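# Three arms lay sticks over a blue disc

## Task

Place all three sticks so that each one's centre line, the segment joining its two ends, crosses above the blue disc painted on the table. When finished, no stick may be in contact with the table, every post must still stand close to its original spot, and the arrangement must hold without any robot supporting it. Any number of the arms may be used. Finish by opening the grippers and moving the arms out of the way.

## Robot and tools

Setup. Three identical i2rt Big YAM arms, named arm1, arm2 and arm3, are mounted on the table top. Each has six revolute joints, a two-finger gripper and a wrist camera. Approximate foot positions in the scene frame (metres), with facing in degrees counter-clockwise from +x: arm1 at (+0.62, 0.00, 0.72) facing +180; arm2 at (-0.31, +0.54, 0.72) facing -60; arm3 at (-0.31, -0.54, 0.72) facing +60. The hand reaches about 1.0 m from the joint-1 axis. Two fixed room cameras, cam_high and cam_low, are also available.

Frames. There is one scene frame. Its origin is on the floor and +z is up. The hand point lies halfway between the fingertips. The hand's z axis runs along the fingers, and its y axis is the direction in which the fingers open and close. With joints 1 and 6 at 0 and the hand level and pointing ahead, the wrist camera rides on top of the hand and looks toward the fingertips.

execute_actions. Arguments: actions, a list that is either empty or holds exactly one action, plus an optional cameras list. The action is an object keyed by robot name ("arm1", "arm2", "arm3"). Under each name there is a single key, "joints", which maps joint names to absolute targets. These are positions to reach, not offsets. Joints you leave out keep their previous targets.

Joint names, units and ranges, with the tolerance that counts as reached:
- joint1_rad: -2.879 to 2.879 rad, ±0.045. Yaw about the foot; positive is counter-clockwise seen from above; 0 stretches the arm the way its foot faces.
- joint2_rad: 0 to 3.141, ±0.14. Shoulder; 0 puts the upper arm backward and roughly level; increasing lifts it up, then forward.
- joint3_rad: 0 to 3.019, ±0.09. Elbow; 0 is fully folded; increasing opens it.
- joint4_rad: -1.692 to 1.57, ±0.055. Hand pitch; positive tips the fingers up.
- joint5_rad: -1.57 to 1.57, ±0.03. Sideways hand swing; positive goes toward the arm's right.
- joint6_rad: -2.094 to 2.094, ±0.035. Hand roll; positive is clockwise seen from behind the hand.
- gripper_m: 0 to 0.093 m, ±0.003. Gap between the fingertips; each pad pushes at most about 50 to 62 N.

All commanded motions start at the same moment, but each joint moves at its own speed, so the hand may sweep a wide path between postures. A value out of range or an unknown key rejects the whole call, and nothing moves.

cameras: names from arm1_cam_wrist, arm2_cam_wrist, arm3_cam_wrist, cam_high, cam_low, or "all". Omitting it, null, or ["all"] returns every camera. [] returns none. The "pictures" line gives the order of the images.

wait: seconds, 0 to 10. It sends no command, lets the scene run, and returns state and images. zoom_image: camera plus region [x0, y0, x1, y1] in image pixels, origin at top-left, no larger than 504x504. It enlarges part of that camera's latest full image. finished_scene: pass the current scene number. It ends the scene for good and reports success.

Result lines. joint_positions gives measured joint angles. joint_status tells how each commanded motion of the last accepted action ended:
- off_target: the joint stopped short and may still be pushing.
- contact_stop or time_out: the joint now holds where it stopped. A joint that timed out may keep a nearby target and go on pushing; on_its_own lists such cases.
- not_followed, with a line "joint command not followed" and usually a cause: the self/inter-arm collision check withheld that arm's joint targets. The gripper part still runs, and withheld targets may be retried later.

on_its_own covers things you did not command. "held at" there is the held target, not the actual position. Joint torques are raw drive outputs with per-arm offset, scale and noise, so treat them as rough hints. A MOTOR HOT line appears from 85 °C. At 100 °C an OVER-TEMPERATURE FAULT drops the arm, and its keys read limit_stop_at_motor_heat; resend those targets afterwards. After a stop in a call's result, the later motion calls in that same reply are skipped.

Camera calibration. Each camera has K (pixels), distortion D, T_world_to_cam mapping scene coordinates into the camera frame, and pos_world. Expect small errors: about a couple of degrees and millimetres for room cameras. Wrist camera poses are computed from joint readings and can be less accurate.

Things to avoid:
- The arms do not halt on contact and can push hard. To relieve a push, command the joint to its reported position.
- Long loaded holds heat the motors, and this continues while you think.
- Hard presses between robots, and hard hits, are penalised. The collision check ignores fingers, gripper housings and wrist cameras, and may react too late.
- Do not knock anything out of the work area; that ends the scene.
- Avoid drops, slips and slams.
- Loose objects may occasionally be nudged by the scene itself.
- Tiny target changes may not move a joint, and a joint holding a load sinks a little.
- The robots hold your last command while you are thinking.

Each tool is called after "Request:" by a JSON object that holds its "fn" and its "kwargs", one argument or row to a line.

## Session

Request:
{"fn": "execute_actions", "kwargs": {
  "actions": []
}}

Scene clock: 0.00 s.
Joint torques (N m, as the arm reports them, + toward a larger angle): no reading
arm1.joint_positions: joint1_rad=+0.413 joint2_rad=+0.627 joint3_rad=+1.326 joint4_rad=-1.477 joint5_rad=+0.156 joint6_rad=+0.378 gripper_m=+0.094
arm1.joint_status: not commanded
arm1.hand: x=+0.4061 y=-0.0767 z=+1.2164 quat_wxyz=(-0.083, -0.922, -0.004, +0.378) (m; scene frame)
arm2.joint_positions: joint1_rad=+0.003 joint2_rad=+0.449 joint3_rad=+1.372 joint4_rad=-1.194 joint5_rad=+0.262 joint6_rad=+0.241 gripper_m=+0.094
arm2.joint_status: not commanded
arm2.hand: x=-0.2654 y=+0.3581 z=+1.4143 quat_wxyz=(-0.504, -0.546, -0.580, +0.334) (m; scene frame)
arm3.joint_positions: joint1_rad=-0.087 joint2_rad=+0.484 joint3_rad=+1.380 joint4_rad=-1.304 joint5_rad=-0.289 joint6_rad=+0.073 gripper_m=+0.095
arm3.joint_status: not commanded
arm3.hand: x=-0.2419 y=-0.3626 z=+1.3170 quat_wxyz=(-0.416, +0.417, -0.721, -0.365) (m; scene frame)
pictures: arm1_cam_wrist, arm2_cam_wrist, arm3_cam_wrist, cam_high, cam_low
Images, in order (width x height): arm1_cam_wrist 672x504, arm2_cam_wrist 672x504, arm3_cam_wrist 672x504, cam_high 672x504, cam_low 672x504.

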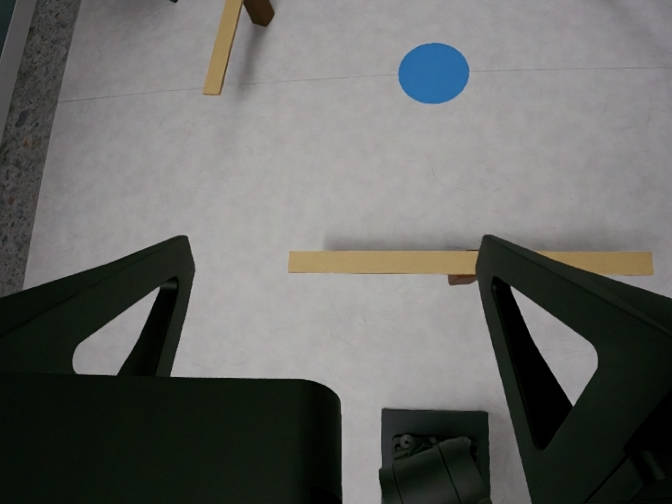

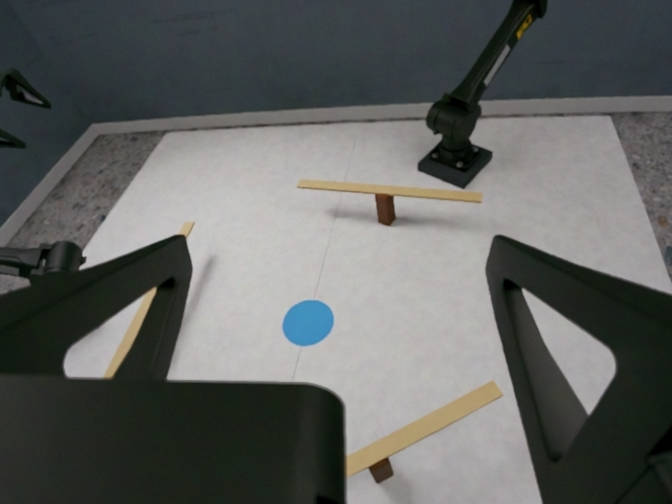

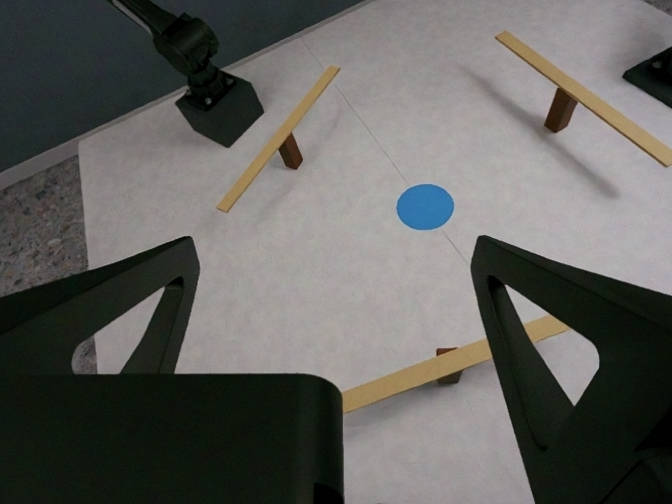

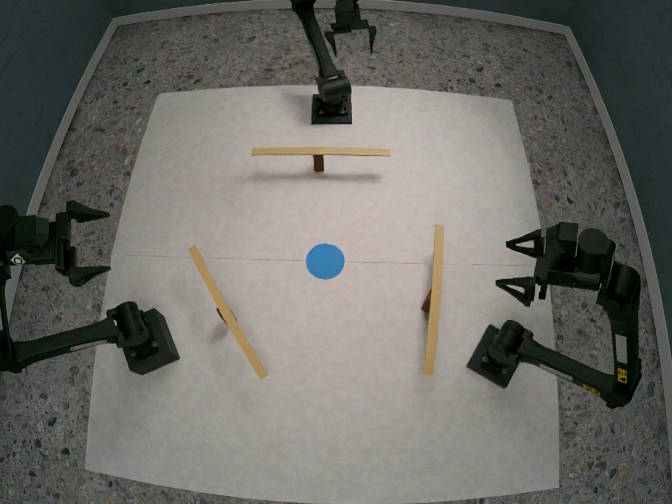

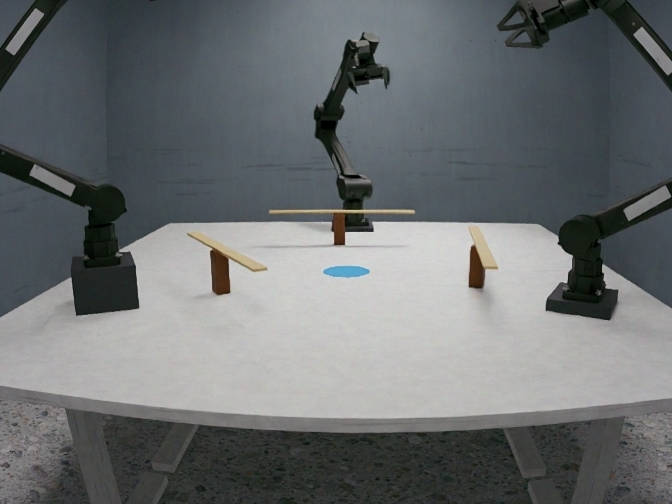

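Request:
{"fn": "zoom_image", "kwargs": {
  "camera": "cam_high",
  "region": [170, 120, 470, 400]
}}

Request:
{"fn": "zoom_image", "kwargs": {
  "camera": "cam_low",
  "region": [170, 180, 520, 320]
}}

Region (170, 120, 470, 400) of cam_high's 672x504 image, scaled by 1.680, with more detail than that image has; it fills the top 470 rows of this view, and the rest is white.

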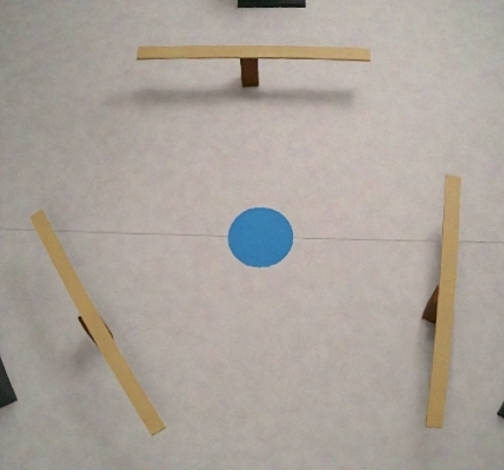

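Region (170, 180, 520, 320) of cam_low's 672x504 image, scaled by 1.440, with more detail than that image has; it fills the top 202 rows of this view, and the rest is white.

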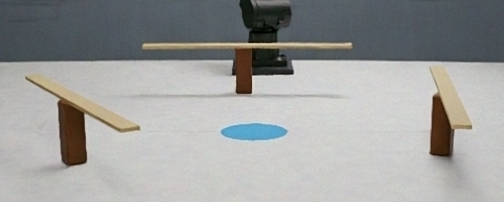

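Request:
{"fn": "execute_actions", "kwargs": {
  "actions": [
    {"arm1":{"joints":{"joint1_rad":0.16,"joint2_rad":1.2,"joint3_rad":1.2,"joint4_rad":-1.57,"joint5_rad":0,"joint6_rad":1.72}},"arm2":{"joints":{"joint1_rad":0.15,"joint2_rad":1.0,"joint3_rad":0.9,"joint4_rad":-1.47,"joint5_rad":0,"joint6_rad":1.63}},"arm3":{"joints":{"joint1_rad":0.22,"joint2_rad":0.9,"joint3_rad":1.0,"joint4_rad":-1.2,"joint5_rad":0,"joint6_rad":1.36}}}
  ],
  "cameras": ["cam_high","cam_low"]
}}

Scene clock: 122.07 s.
Joint torques (N m, as the arm reports them, + toward a larger angle): arm1=[-0.89 -8.87 10.08 -0.22  0.08  0.05] | arm2=[ 0.41 -6.17  9.41 -0.04  0.08  0.19] | arm3=[-1.63 -4.12 13.15  1.03  0.22  0.05]
arm1.joint_positions: joint1_rad=+0.163 joint2_rad=+1.212 joint3_rad=+1.192 joint4_rad=-1.557 joint5_rad=+0.003 joint6_rad=+1.706 gripper_m=+0.094
arm1.joint_status: all done
arm1.hand: x=+0.2917 y=-0.0674 z=+0.9892 quat_wxyz=(+0.010, -0.729, +0.685, +0.001) (m; scene frame)
arm2.joint_positions: joint1_rad=+0.147 joint2_rad=+1.004 joint3_rad=+0.886 joint4_rad=-1.456 joint5_rad=+0.002 joint6_rad=+1.617 gripper_m=+0.094
arm2.joint_status: all done
arm2.hand: x=-0.1571 y=+0.3310 z=+1.0129 quat_wxyz=(+0.007, -0.955, -0.295, +0.001) (m; scene frame)
arm3.joint_positions: joint1_rad=+0.216 joint2_rad=+0.911 joint3_rad=+0.977 joint4_rad=-1.211 joint5_rad=-0.003 joint6_rad=+1.347 gripper_m=+0.095
arm3.joint_status: all done
arm3.hand: x=-0.2014 y=-0.2271 z=+1.0183 quat_wxyz=(-0.056, -0.055, -0.977, -0.200) (m; scene frame)
pictures: cam_high, cam_low
Images, in order (width x height): cam_high 672x504, cam_low 672x504.

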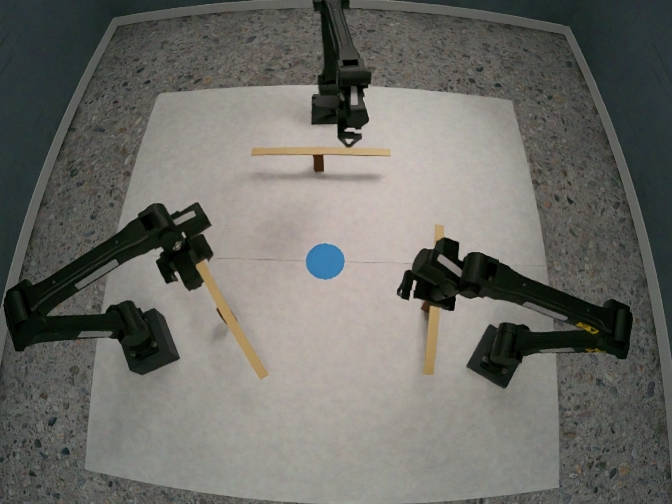

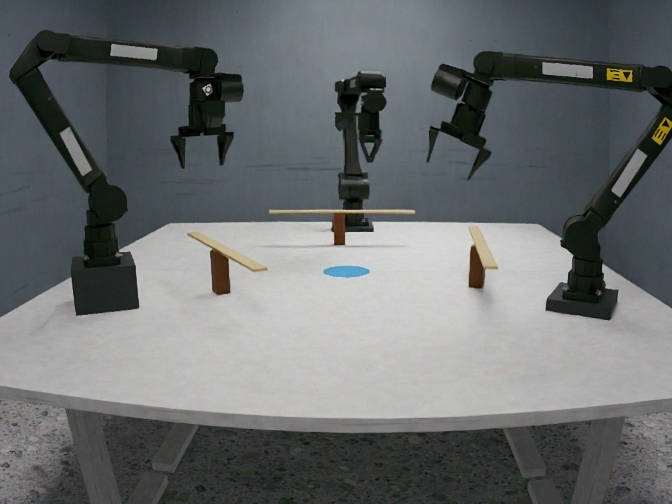

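Request:
{"fn": "execute_actions", "kwargs": {
  "actions": [
    {"arm1":{"joints":{"joint1_rad":0.138,"joint2_rad":1.126,"joint3_rad":0.87,"joint4_rad":-1.308,"joint5_rad":0,"joint6_rad":1.72}},"arm2":{"joints":{"joint1_rad":0.19,"joint2_rad":1.158,"joint3_rad":0.66,"joint4_rad":-1.062,"joint5_rad":0,"joint6_rad":1.655}},"arm3":{"joints":{"joint1_rad":0.246,"joint2_rad":0.97,"joint3_rad":0.75,"joint4_rad":-1.335,"joint5_rad":0,"joint6_rad":1.37}}}
  ]
}}

Scene clock: 243.20 s.
Joint torques (N m, as the arm reports them, + toward a larger angle): arm1=[-1.41 -5.91  9.58  1.27  0.09  0.09] | arm2=[ 0.57 -7.14  7.88  1.03  0.05  0.23] | arm3=[-1.7  -3.63 10.34 -0.48  0.18  0.07]
arm1.joint_positions: joint1_rad=+0.144 joint2_rad=+1.125 joint3_rad=+0.866 joint4_rad=-1.324 joint5_rad=+0.003 joint6_rad=+1.707 gripper_m=+0.094
arm1.joint_status: all done
arm1.hand: x=+0.3373 y=-0.0517 z=+0.8920 quat_wxyz=(+0.012, -0.722, +0.692, -0.001) (m; scene frame)
arm2.joint_positions: joint1_rad=+0.186 joint2_rad=+1.166 joint3_rad=+0.652 joint4_rad=-1.078 joint5_rad=+0.002 joint6_rad=+1.642 gripper_m=+0.094
arm2.joint_status: all done
arm2.hand: x=-0.1445 y=+0.3321 z=+0.8889 quat_wxyz=(+0.015, -0.953, -0.302, +0.004) (m; scene frame)
arm3.joint_positions: joint1_rad=+0.239 joint2_rad=+0.968 joint3_rad=+0.744 joint4_rad=-1.327 joint5_rad=-0.003 joint6_rad=+1.357 gripper_m=+0.095
arm3.joint_status: all done
arm3.hand: x=-0.2351 y=-0.3072 z=+0.8965 quat_wxyz=(+0.000, -0.050, -0.999, -0.006) (m; scene frame)
pictures: arm1_cam_wrist, arm2_cam_wrist, arm3_cam_wrist, cam_high, cam_low
camera_calibration (this result's frames):
arm1_cam_wrist: T_world_to_cam=[[0.999469, 0.0284016, 0.015973, -0.346306], [0.0139321, -0.815598, 0.578451, -0.559603], [0.0294565, -0.577921, -0.815561, 0.812666], [0, 0, 0, 1]] pos_world=[0.32998, 0.0230818, 0.992012]
arm2_cam_wrist: T_world_to_cam=[[-0.568938, 0.821711, 0.033179, -0.380349], [0.675084, 0.443615, 0.589464, -0.569726], [0.469651, 0.357767, -0.807113, 0.788913], [0, 0, 0, 1]] pos_world=[-0.202296, 0.283028, 0.985194]
arm3_cam_wrist: T_world_to_cam=[[-0.0989476, -0.994836, -0.0226059, -0.303389], [-0.798366, 0.0658052, 0.598566, -0.702049], [-0.593987, 0.0772745, -0.800755, 0.727223], [0, 0, 0, 1]] pos_world=[-0.158551, -0.31182, 0.995691]
Images, in order (width x height): arm1_cam_wrist 672x504, arm2_cam_wrist 672x504, arm3_cam_wrist 672x504, cam_high 672x504, cam_low 672x504.

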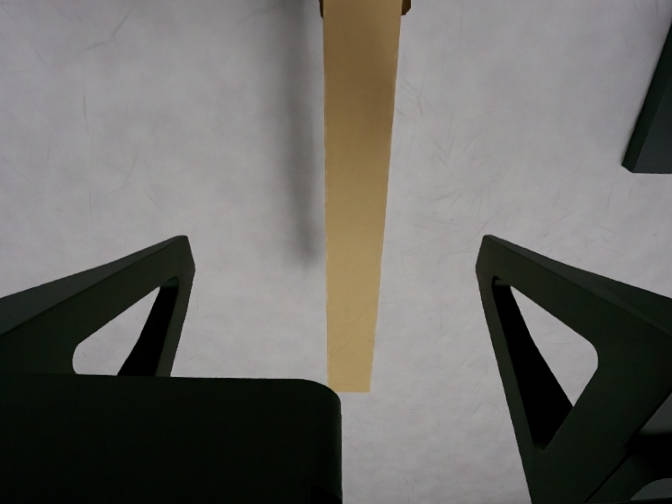

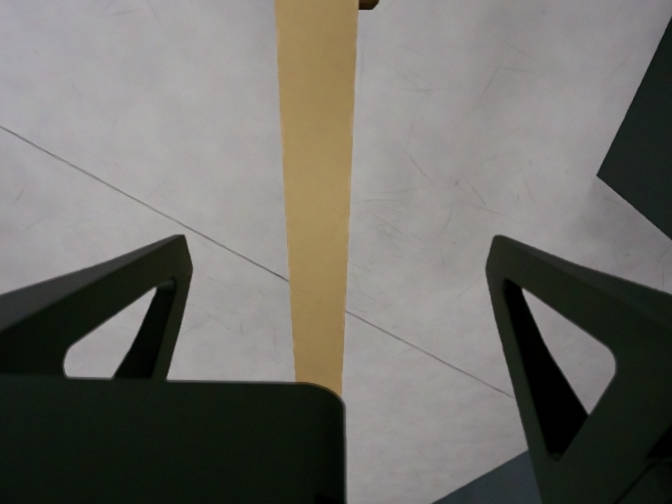

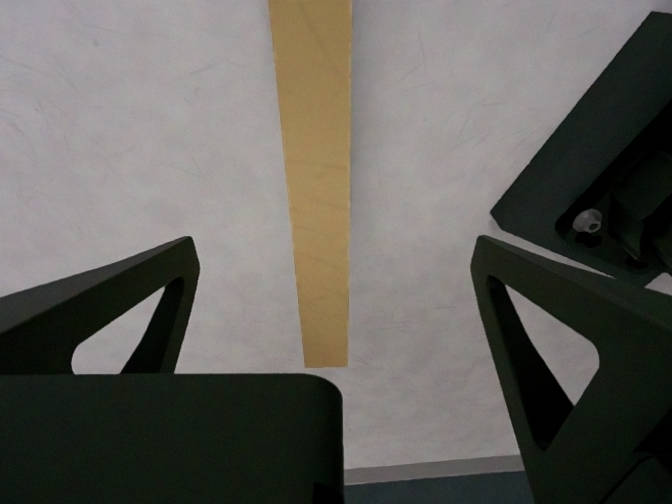

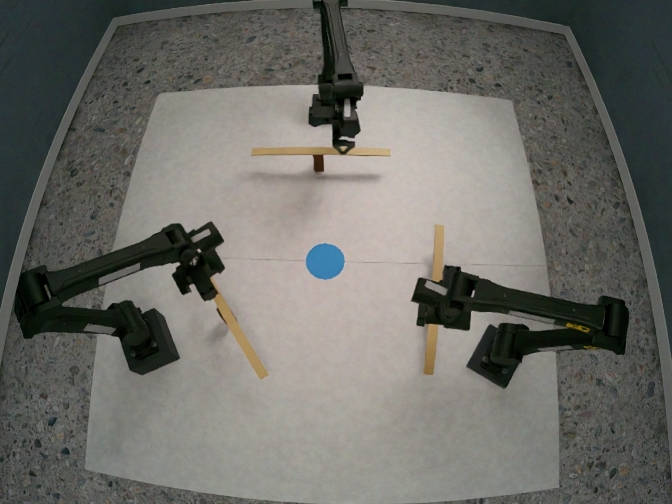

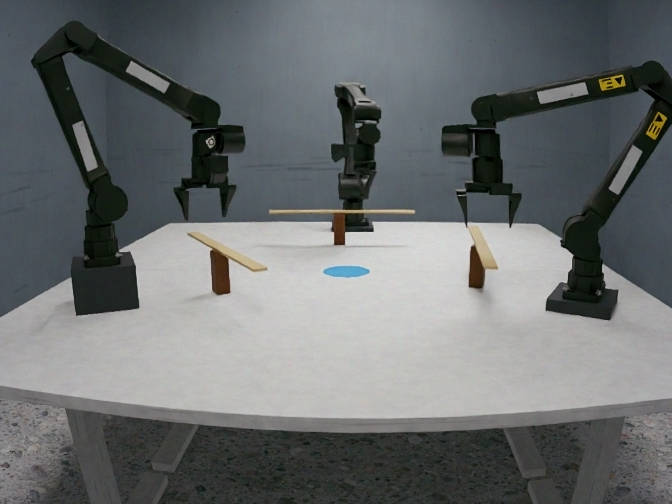

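Request:
{"fn": "zoom_image", "kwargs": {
  "camera": "cam_low",
  "region": [430, 180, 550, 300]
}}

Request:
{"fn": "zoom_image", "kwargs": {
  "camera": "cam_low",
  "region": [290, 150, 410, 270]
}}

Region (430, 180, 550, 300) of cam_low's 672x504 image, scaled by 4.200, with more detail than that image has.

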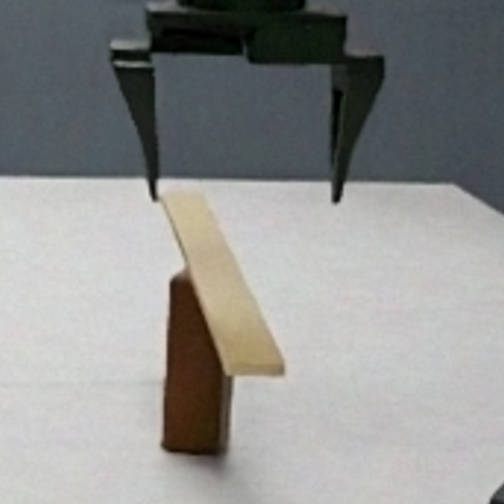

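Region (290, 150, 410, 270) of cam_low's 672x504 image, scaled by 4.200, with more detail than that image has.

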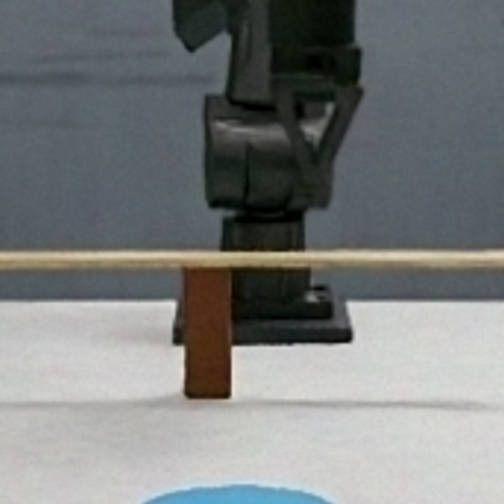

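Request:
{"fn": "execute_actions", "kwargs": {
  "actions": [
    {"arm1":{"joints":{"joint1_rad":0.155,"joint2_rad":1.13,"joint3_rad":0.749,"joint4_rad":-1.16}},"arm2":{"joints":{"joint2_rad":1.252,"joint3_rad":0.593,"joint4_rad":-0.872}},"arm3":{"joints":{"joint1_rad":0.254,"joint2_rad":1.066,"joint3_rad":0.671,"joint4_rad":-1.145}}}
  ],
  "cameras": ["arm1_cam_wrist","arm2_cam_wrist","arm3_cam_wrist","cam_low"]
}}

Scene clock: 364.13 s.
Joint torques (N m, as the arm reports them, + toward a larger angle): arm1=[ 0.44 -5.83  9.13  1.37  0.08  0.03] | arm2=[ 0.92 -8.02  6.69  1.32  0.09  0.16] | arm3=[-1.25 -4.42  9.44  0.38  0.18  0.05]
arm1.joint_positions: joint1_rad=+0.146 joint2_rad=+1.125 joint3_rad=+0.745 joint4_rad=-1.176 joint5_rad=+0.003 joint6_rad=+1.707 gripper_m=+0.094
arm1.joint_status: all done
arm1.hand: x=+0.3455 y=-0.0502 z=+0.8480 quat_wxyz=(+0.001, -0.723, +0.691, +0.007) (m; scene frame)
arm2.joint_positions: joint1_rad=+0.186 joint2_rad=+1.253 joint3_rad=+0.594 joint4_rad=-0.889 joint5_rad=+0.002 joint6_rad=+1.643 gripper_m=+0.094
arm2.joint_status: all done
arm2.hand: x=-0.1363 y=+0.3224 z=+0.8488 quat_wxyz=(-0.005, -0.953, -0.301, -0.004) (m; scene frame)
arm3.joint_positions: joint1_rad=+0.244 joint2_rad=+1.067 joint3_rad=+0.667 joint4_rad=-1.158 joint5_rad=-0.003 joint6_rad=+1.357 gripper_m=+0.095
arm3.joint_status: all done
arm3.hand: x=-0.2326 y=-0.2947 z=+0.8464 quat_wxyz=(+0.001, -0.048, -0.999, -0.003) (m; scene frame)
pictures: arm1_cam_wrist, arm2_cam_wrist, arm3_cam_wrist, cam_low
camera_calibration (this result's frames):
arm1_cam_wrist: T_world_to_cam=[[0.999493, 0.0302167, -0.010034, -0.33172], [0.0304134, -0.812832, 0.581704, -0.541345], [0.00942119, -0.581714, -0.813339, 0.782273], [0, 0, 0, 1]] pos_world=[0.340646, 0.0250597, 0.947827]
arm2_cam_wrist: T_world_to_cam=[[-0.568746, 0.822436, -0.0113072, -0.328836], [0.658688, 0.463655, 0.592583, -0.558625], [0.492604, 0.329581, -0.80543, 0.766935], [0, 0, 0, 1]] pos_world=[-0.19686, 0.276688, 0.945026]
arm3_cam_wrist: T_world_to_cam=[[-0.0936693, -0.995476, -0.0159124, -0.296442], [-0.797428, 0.0654454, 0.599855, -0.67189], [-0.5961, 0.068877, -0.79995, 0.684025], [0, 0, 0, 1]] pos_world=[-0.155804, -0.298243, 0.945506]
Images, in order (width x height): arm1_cam_wrist 672x504, arm2_cam_wrist 672x504, arm3_cam_wrist 672x504, cam_low 672x504.

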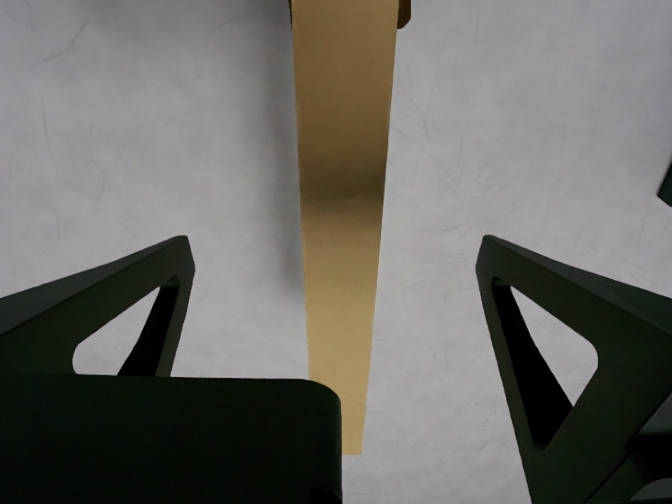

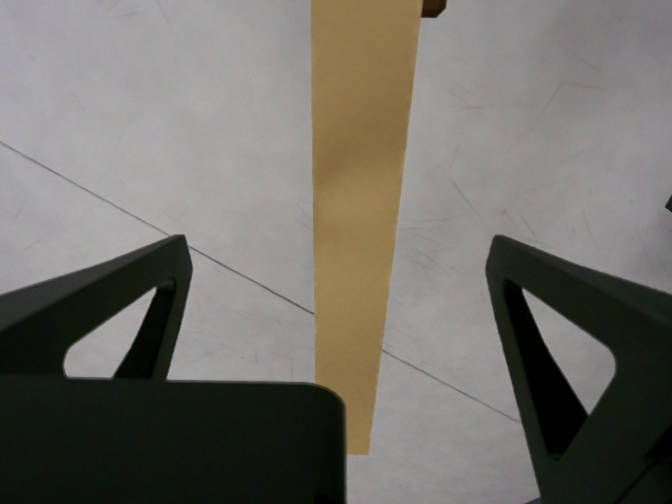

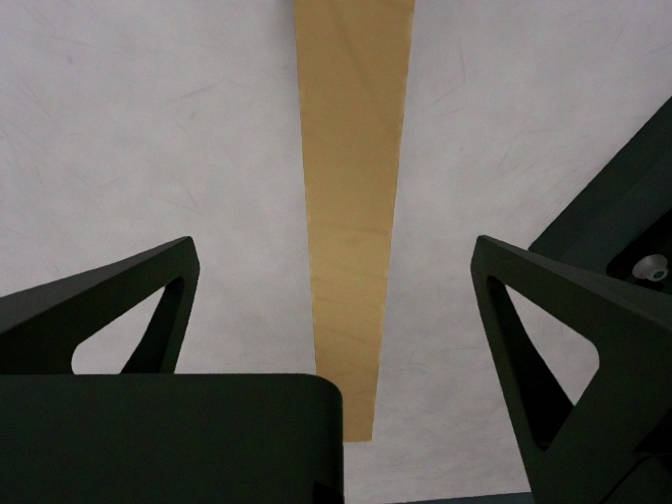

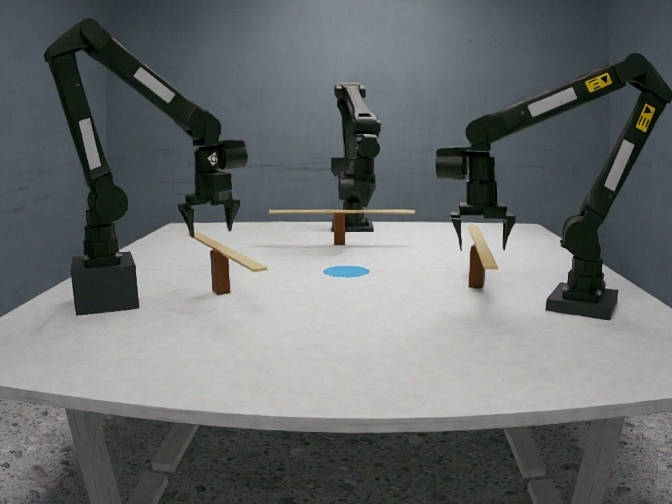

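Request:
{"fn": "execute_actions", "kwargs": {
  "actions": [
    {"arm1":{"joints":{"joint2_rad":1.175,"joint3_rad":0.682,"joint4_rad":-1.051}},"arm2":{"joints":{"joint2_rad":1.343,"joint3_rad":0.544,"joint4_rad":-0.745}},"arm3":{"joints":{"joint2_rad":1.108,"joint3_rad":0.598,"joint4_rad":-1.036}}}
  ],
  "cameras": ["arm1_cam_wrist","arm2_cam_wrist","arm3_cam_wrist","cam_low"]
}}

Scene clock: 404.37 s.
Joint torques (N m, as the arm reports them, + toward a larger angle): arm1=[ 0.3  -5.1   8.63  1.23  0.11  0.07] | arm2=[ 0.74 -8.18  5.89  1.35  0.08  0.22] | arm3=[-1.27 -3.75  9.01  0.47  0.18  0.04]
arm1.joint_positions: joint1_rad=+0.146 joint2_rad=+1.176 joint3_rad=+0.678 joint4_rad=-1.067 joint5_rad=+0.003 joint6_rad=+1.707 gripper_m=+0.094
arm1.joint_status: all done
arm1.hand: x=+0.3479 y=-0.0494 z=+0.8122 quat_wxyz=(+0.005, -0.723, +0.691, +0.005) (m; scene frame)
arm2.joint_positions: joint1_rad=+0.186 joint2_rad=+1.342 joint3_rad=+0.547 joint4_rad=-0.762 joint5_rad=+0.002 joint6_rad=+1.643 gripper_m=+0.094
arm2.joint_status: all done
arm2.hand: x=-0.1381 y=+0.3249 z=+0.8132 quat_wxyz=(-0.001, -0.953, -0.301, -0.002) (m; scene frame)
arm3.joint_positions: joint1_rad=+0.244 joint2_rad=+1.098 joint3_rad=+0.596 joint4_rad=-1.050 joint5_rad=-0.003 joint6_rad=+1.357 gripper_m=+0.095
arm3.joint_status: all done
arm3.hand: x=-0.2340 y=-0.2990 z=+0.8149 quat_wxyz=(+0.000, -0.048, -0.999, -0.006) (m; scene frame)
pictures: arm1_cam_wrist, arm2_cam_wrist, arm3_cam_wrist, cam_low
camera_calibration (this result's frames):
arm1_cam_wrist: T_world_to_cam=[[0.999544, 0.0301376, -0.00173608, -0.34118], [0.0255429, -0.813707, 0.580714, -0.517496], [0.0160886, -0.580493, -0.814106, 0.751983], [0, 0, 0, 1]] pos_world=[0.342145, 0.0257131, 0.912118]
arm2_cam_wrist: T_world_to_cam=[[-0.568825, 0.822457, -0.00180052, -0.340075], [0.662235, 0.459309, 0.592013, -0.535147], [0.487732, 0.335559, -0.805927, 0.736134], [0, 0, 0, 1]] pos_world=[-0.198086, 0.278478, 0.909472]
arm3_cam_wrist: T_world_to_cam=[[-0.093639, -0.995366, -0.0218741, -0.296445], [-0.79854, 0.0619646, 0.598744, -0.654179], [-0.594614, 0.0735332, -0.800642, 0.660537], [0, 0, 0, 1]] pos_world=[-0.157382, -0.303106, 0.914055]
Images, in order (width x height): arm1_cam_wrist 672x504, arm2_cam_wrist 672x504, arm3_cam_wrist 672x504, cam_low 672x504.

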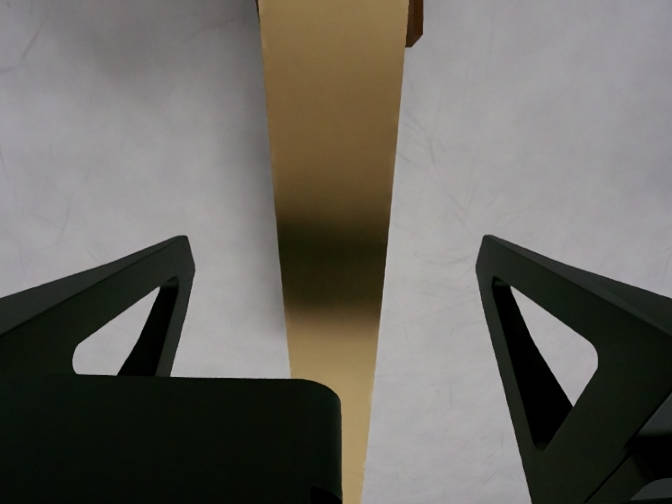

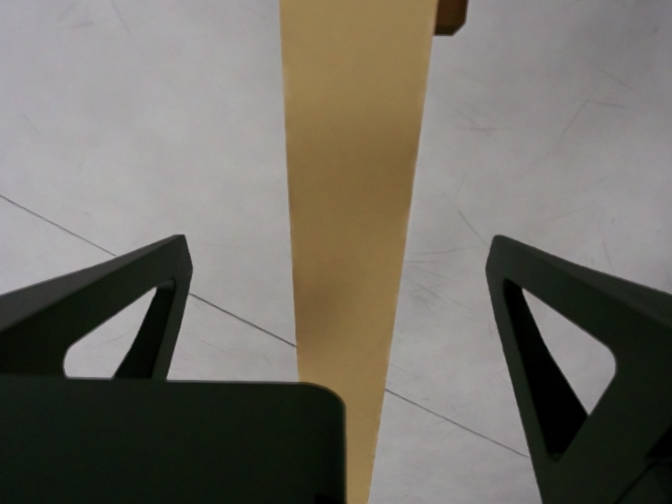

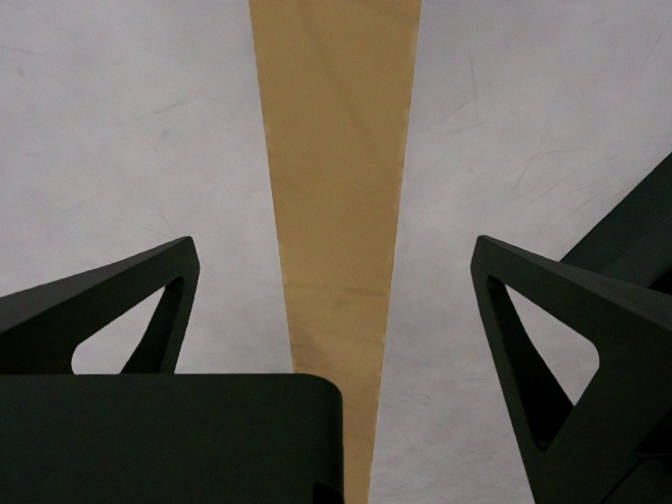

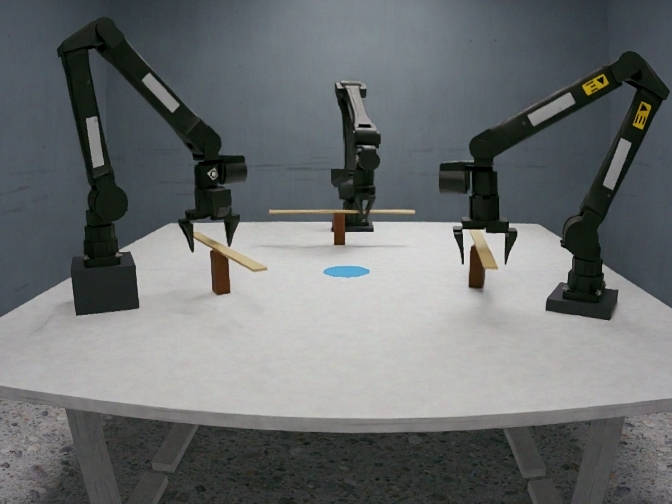

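Request:
{"fn": "execute_actions", "kwargs": {
  "actions": [
    {"arm1":{"joints":{"gripper_m":0.018}},"arm2":{"joints":{"gripper_m":0.018}},"arm3":{"joints":{"gripper_m":0.018}}}
  ],
  "cameras": ["arm1_cam_wrist","arm3_cam_wrist","cam_high"]
}}

Scene clock: 424.97 s.
Joint torques (N m, as the arm reports them, + toward a larger angle): arm1=[-0.28 -6.17  8.72  1.31  0.12  0.03] | arm2=[ 1.54 -8.12  6.09  1.38  0.08  0.18] | arm3=[-1.53 -3.76  8.98  0.38  0.17  0.04]
arm1.joint_positions: joint1_rad=+0.146 joint2_rad=+1.176 joint3_rad=+0.678 joint4_rad=-1.067 joint5_rad=+0.003 joint6_rad=+1.707 gripper_m=+0.027
arm1.joint_status: gripper_m off_target (ended at +0.027, target +0.018)
arm1.hand: x=+0.3478 y=-0.0494 z=+0.8122 quat_wxyz=(+0.005, -0.722, +0.692, +0.005) (m; scene frame)
arm2.joint_positions: joint1_rad=+0.186 joint2_rad=+1.342 joint3_rad=+0.547 joint4_rad=-0.762 joint5_rad=+0.002 joint6_rad=+1.644 gripper_m=+0.028
arm2.joint_status: gripper_m off_target (ended at +0.028, target +0.018)
arm2.hand: x=-0.1380 y=+0.3249 z=+0.8132 quat_wxyz=(-0.001, -0.954, -0.301, -0.002) (m; scene frame)
arm3.joint_positions: joint1_rad=+0.244 joint2_rad=+1.098 joint3_rad=+0.596 joint4_rad=-1.049 joint5_rad=-0.003 joint6_rad=+1.359 gripper_m=+0.027
arm3.joint_status: gripper_m off_target (ended at +0.027, target +0.018)
arm3.hand: x=-0.2340 y=-0.2989 z=+0.8149 quat_wxyz=(+0.000, -0.048, -0.999, -0.006) (m; scene frame)
pictures: arm1_cam_wrist, arm3_cam_wrist, cam_high
camera_calibration (this result's frames):
arm1_cam_wrist: T_world_to_cam=[[0.999566, 0.0293789, -0.00212329, -0.340818], [0.0251492, -0.813687, 0.58076, -0.517406], [0.0153344, -0.580561, -0.814072, 0.752206], [0, 0, 0, 1]] pos_world=[0.342148, 0.0257075, 0.912115]
arm3_cam_wrist: T_world_to_cam=[[-0.094776, -0.99525, -0.0222455, -0.296282], [-0.79853, 0.062661, 0.598685, -0.653904], [-0.594447, 0.0745046, -0.800676, 0.660905], [0, 0, 0, 1]] pos_world=[-0.157369, -0.303141, 0.914062]
Images, in order (width x height): arm1_cam_wrist 672x504, arm3_cam_wrist 672x504, cam_high 672x504.

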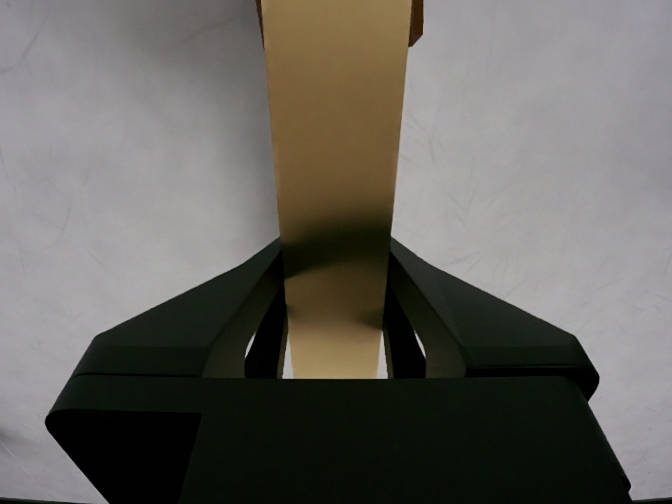

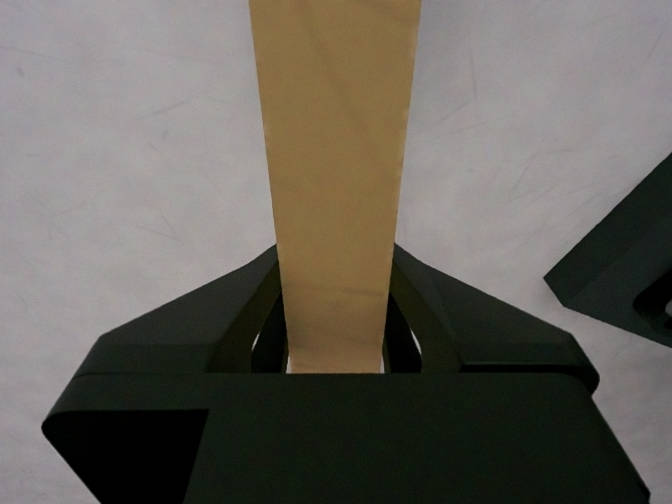

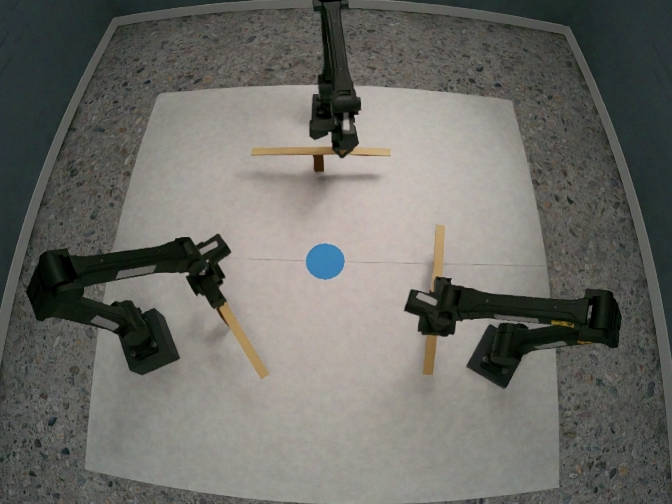

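Request:
{"fn": "execute_actions", "kwargs": {
  "actions": [
    {"arm1":{"joints":{"joint2_rad":1.12,"joint3_rad":0.82,"joint4_rad":-1.2}},"arm2":{"joints":{"joint2_rad":1.22,"joint3_rad":0.66,"joint4_rad":-0.93}},"arm3":{"joints":{"joint2_rad":1.04,"joint3_rad":0.74,"joint4_rad":-1.19}}}
  ],
  "cameras": ["cam_low"]
}}

Request:
{"fn": "execute_actions", "kwargs": {
  "actions": [
    {"arm1":{"joints":{"joint1_rad":-0.102,"joint2_rad":1.298,"joint3_rad":0.92,"joint4_rad":-0.877,"joint6_rad":0.33}},"arm2":{"joints":{"joint1_rad":-0.066,"joint2_rad":1.381,"joint3_rad":0.737,"joint4_rad":-0.612,"joint6_rad":0.3}},"arm3":{"joints":{"joint1_rad":-0.049,"joint2_rad":1.268,"joint3_rad":0.852,"joint4_rad":-0.84,"joint6_rad":0.32}}}
  ]
}}

Scene clock: 530.93 s.
Joint torques (N m, as the arm reports them, + toward a larger angle): arm1=[ 0.37 -6.77 13.03 -0.14  0.12  0.05] | arm2=[ 0.26 -6.09  9.27 -0.04  0.13  0.16] | arm3=[-1.38 -5.26 13.24 -0.62  0.19  0.05]
arm1.joint_positions: joint1_rad=+0.146 joint2_rad=+1.130 joint3_rad=+0.774 joint4_rad=-1.186 joint5_rad=+0.002 joint6_rad=+1.707 gripper_m=+0.027
arm1.joint_status: all done
arm1.hand: x=+0.3370 y=-0.0520 z=+0.8572 quat_wxyz=(-0.005, -0.722, +0.692, +0.011) (m; scene frame)
arm2.joint_positions: joint1_rad=+0.186 joint2_rad=+1.212 joint3_rad=+0.629 joint4_rad=-0.914 joint5_rad=+0.001 joint6_rad=+1.644 gripper_m=+0.028
arm2.joint_status: all done
arm2.hand: x=-0.1273 y=+0.3116 z=+0.8703 quat_wxyz=(-0.029, -0.953, -0.300, -0.014) (m; scene frame)
arm3.joint_positions: joint1_rad=+0.244 joint2_rad=+1.055 joint3_rad=+0.701 joint4_rad=-1.179 joint5_rad=-0.003 joint6_rad=+1.359 gripper_m=+0.027
arm3.joint_status: all done
arm3.hand: x=-0.2301 y=-0.2868 z=+0.8613 quat_wxyz=(-0.002, -0.049, -0.999, -0.015) (m; scene frame)
pictures: cam_low
Images, in order (width x height): cam_low 672x504.

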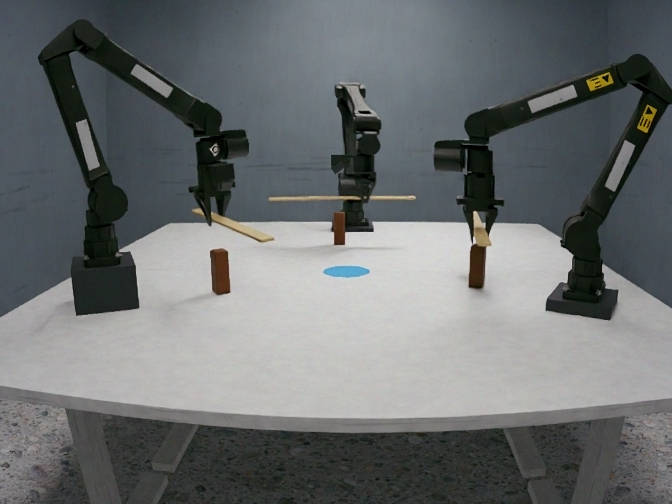

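Scene clock: 533.00 s.
Joint torques (N m, as the arm reports them, + toward a larger angle): arm1=[  0.23 -10.08  13.24   2.07   0.19  -0.23] | arm2=[  0.9  -10.32   9.42   2.22   0.08  -0.07] | arm3=[-1.45 -7.72 12.94  1.16  0.13 -0.17]
arm1.joint_positions: joint1_rad=-0.107 joint2_rad=+1.307 joint3_rad=+0.874 joint4_rad=-0.897 joint5_rad=-0.001 joint6_rad=+0.344 gripper_m=+0.027
arm1.joint_status: all done
arm1.hand: x=+0.2264 y=+0.0276 z=+0.8490 quat_wxyz=(-0.010, -0.972, +0.205, +0.117) (m; scene frame)
arm2.joint_positions: joint1_rad=-0.074 joint2_rad=+1.381 joint3_rad=+0.699 joint4_rad=-0.633 joint5_rad=-0.001 joint6_rad=+0.313 gripper_m=+0.028
arm2.joint_status: all done
arm2.hand: x=-0.1556 y=+0.1941 z=+0.8519 quat_wxyz=(-0.112, -0.662, -0.740, +0.048) (m; scene frame)
arm3.joint_positions: joint1_rad=-0.053 joint2_rad=+1.271 joint3_rad=+0.816 joint4_rad=-0.858 joint5_rad=-0.002 joint6_rad=+0.334 gripper_m=+0.027
arm3.joint_status: all done
arm3.hand: x=-0.0930 y=-0.2234 z=+0.8516 quat_wxyz=(-0.099, +0.308, -0.943, -0.076) (m; scene frame)
pictures: arm1_cam_wrist, arm2_cam_wrist, arm3_cam_wrist, cam_high, cam_low
camera_calibration (this result's frames):
arm1_cam_wrist: T_world_to_cam=[[0.407565, 0.910261, -0.072904, -0.0518612], [0.849466, -0.348623, 0.396068, -0.515764], [0.335109, -0.223353, -0.915322, 0.832401], [0, 0, 0, 1]] pos_world=[0.180315, 0.0533196, 0.962412]
arm2_cam_wrist: T_world_to_cam=[[-0.990696, -0.111702, -0.0777416, -0.0619423], [-0.133258, 0.912189, 0.387498, -0.523841], [0.0276306, 0.394252, -0.918587, 0.832748], [0, 0, 0, 1]] pos_world=[-0.154181, 0.14261, 0.963123]
arm3_cam_wrist: T_world_to_cam=[[0.599405, -0.79523, -0.0912331, -0.0389514], [-0.712501, -0.582011, 0.391926, -0.527925], [-0.36477, -0.169918, -0.915462, 0.832997], [0, 0, 0, 1]] pos_world=[-0.0489473, -0.196692, 0.965931]
Images, in order (width x height): arm1_cam_wrist 672x504, arm2_cam_wrist 672x504, arm3_cam_wrist 672x504, cam_high 672x504, cam_low 672x504.

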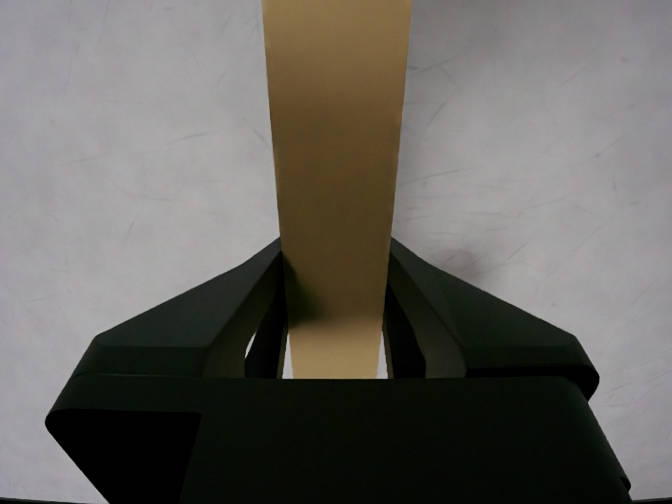

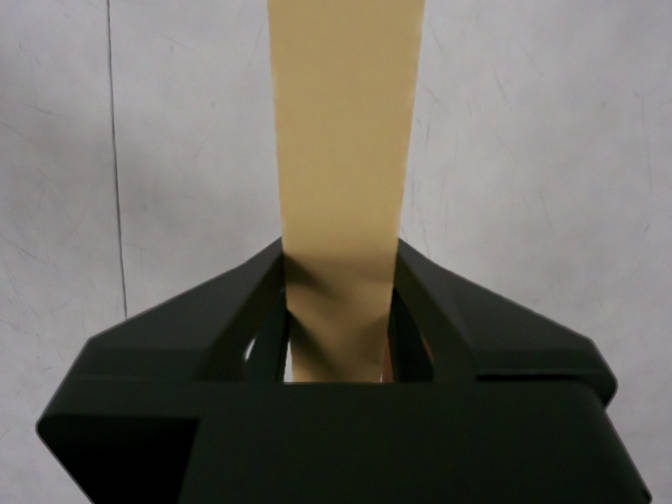

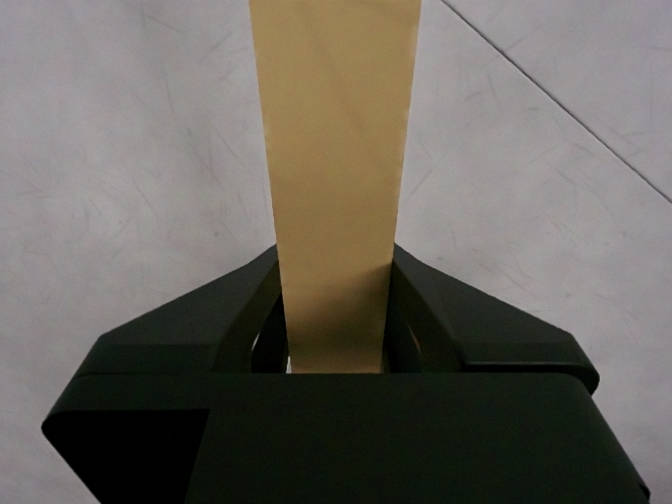

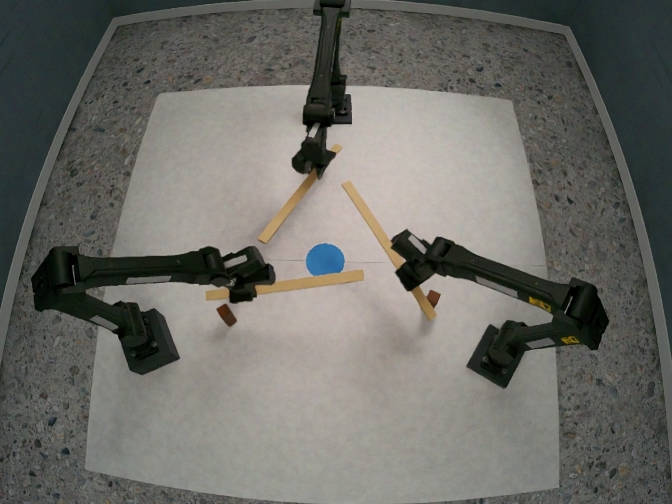

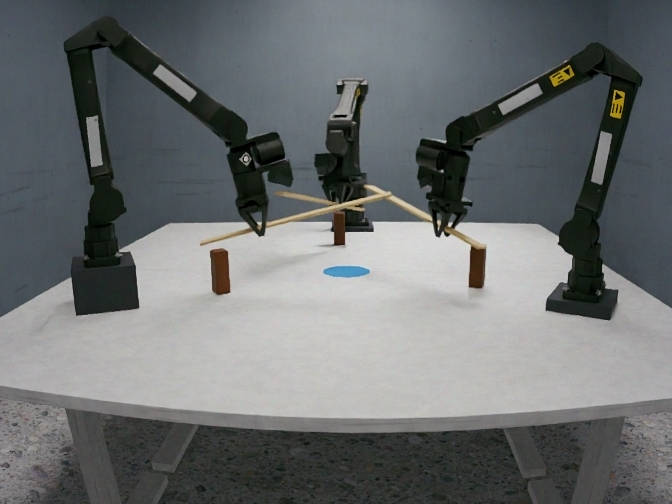

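Request:
{"fn": "zoom_image", "kwargs": {
  "camera": "cam_high",
  "region": [190, 220, 330, 360]
}}

Request:
{"fn": "zoom_image", "kwargs": {
  "camera": "cam_high",
  "region": [330, 200, 470, 340]
}}

Request:
{"fn": "zoom_image", "kwargs": {
  "camera": "cam_high",
  "region": [250, 120, 390, 260]
}}

Region (190, 220, 330, 360) of cam_high's 672x504 image, scaled by 3.600, with more detail than that image has.

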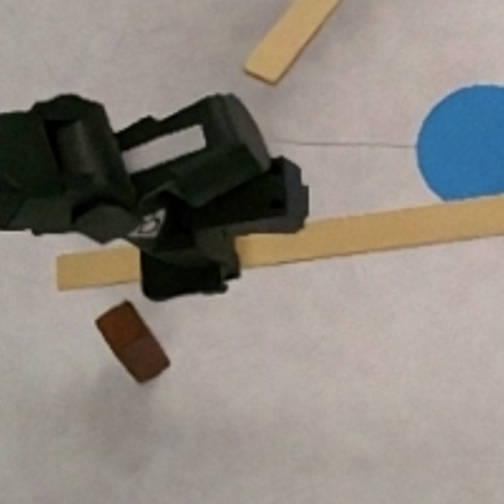

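Region (330, 200, 470, 340) of cam_high's 672x504 image, scaled by 3.600, with more detail than that image has.

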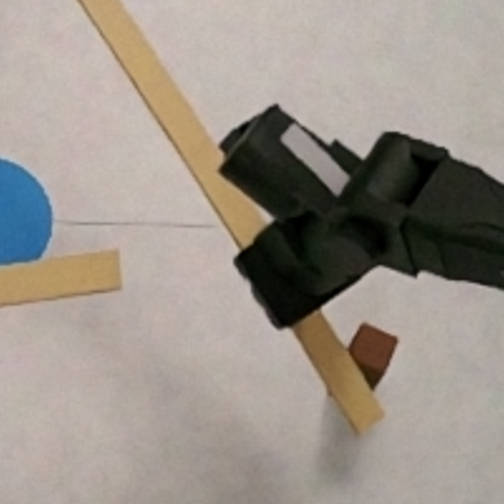

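Region (250, 120, 390, 260) of cam_high's 672x504 image, scaled by 3.600, with more detail than that image has.

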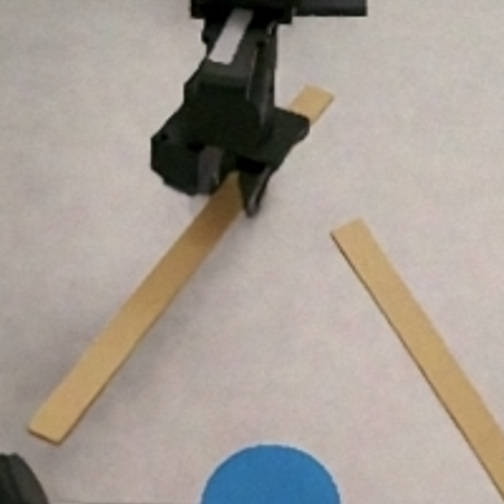

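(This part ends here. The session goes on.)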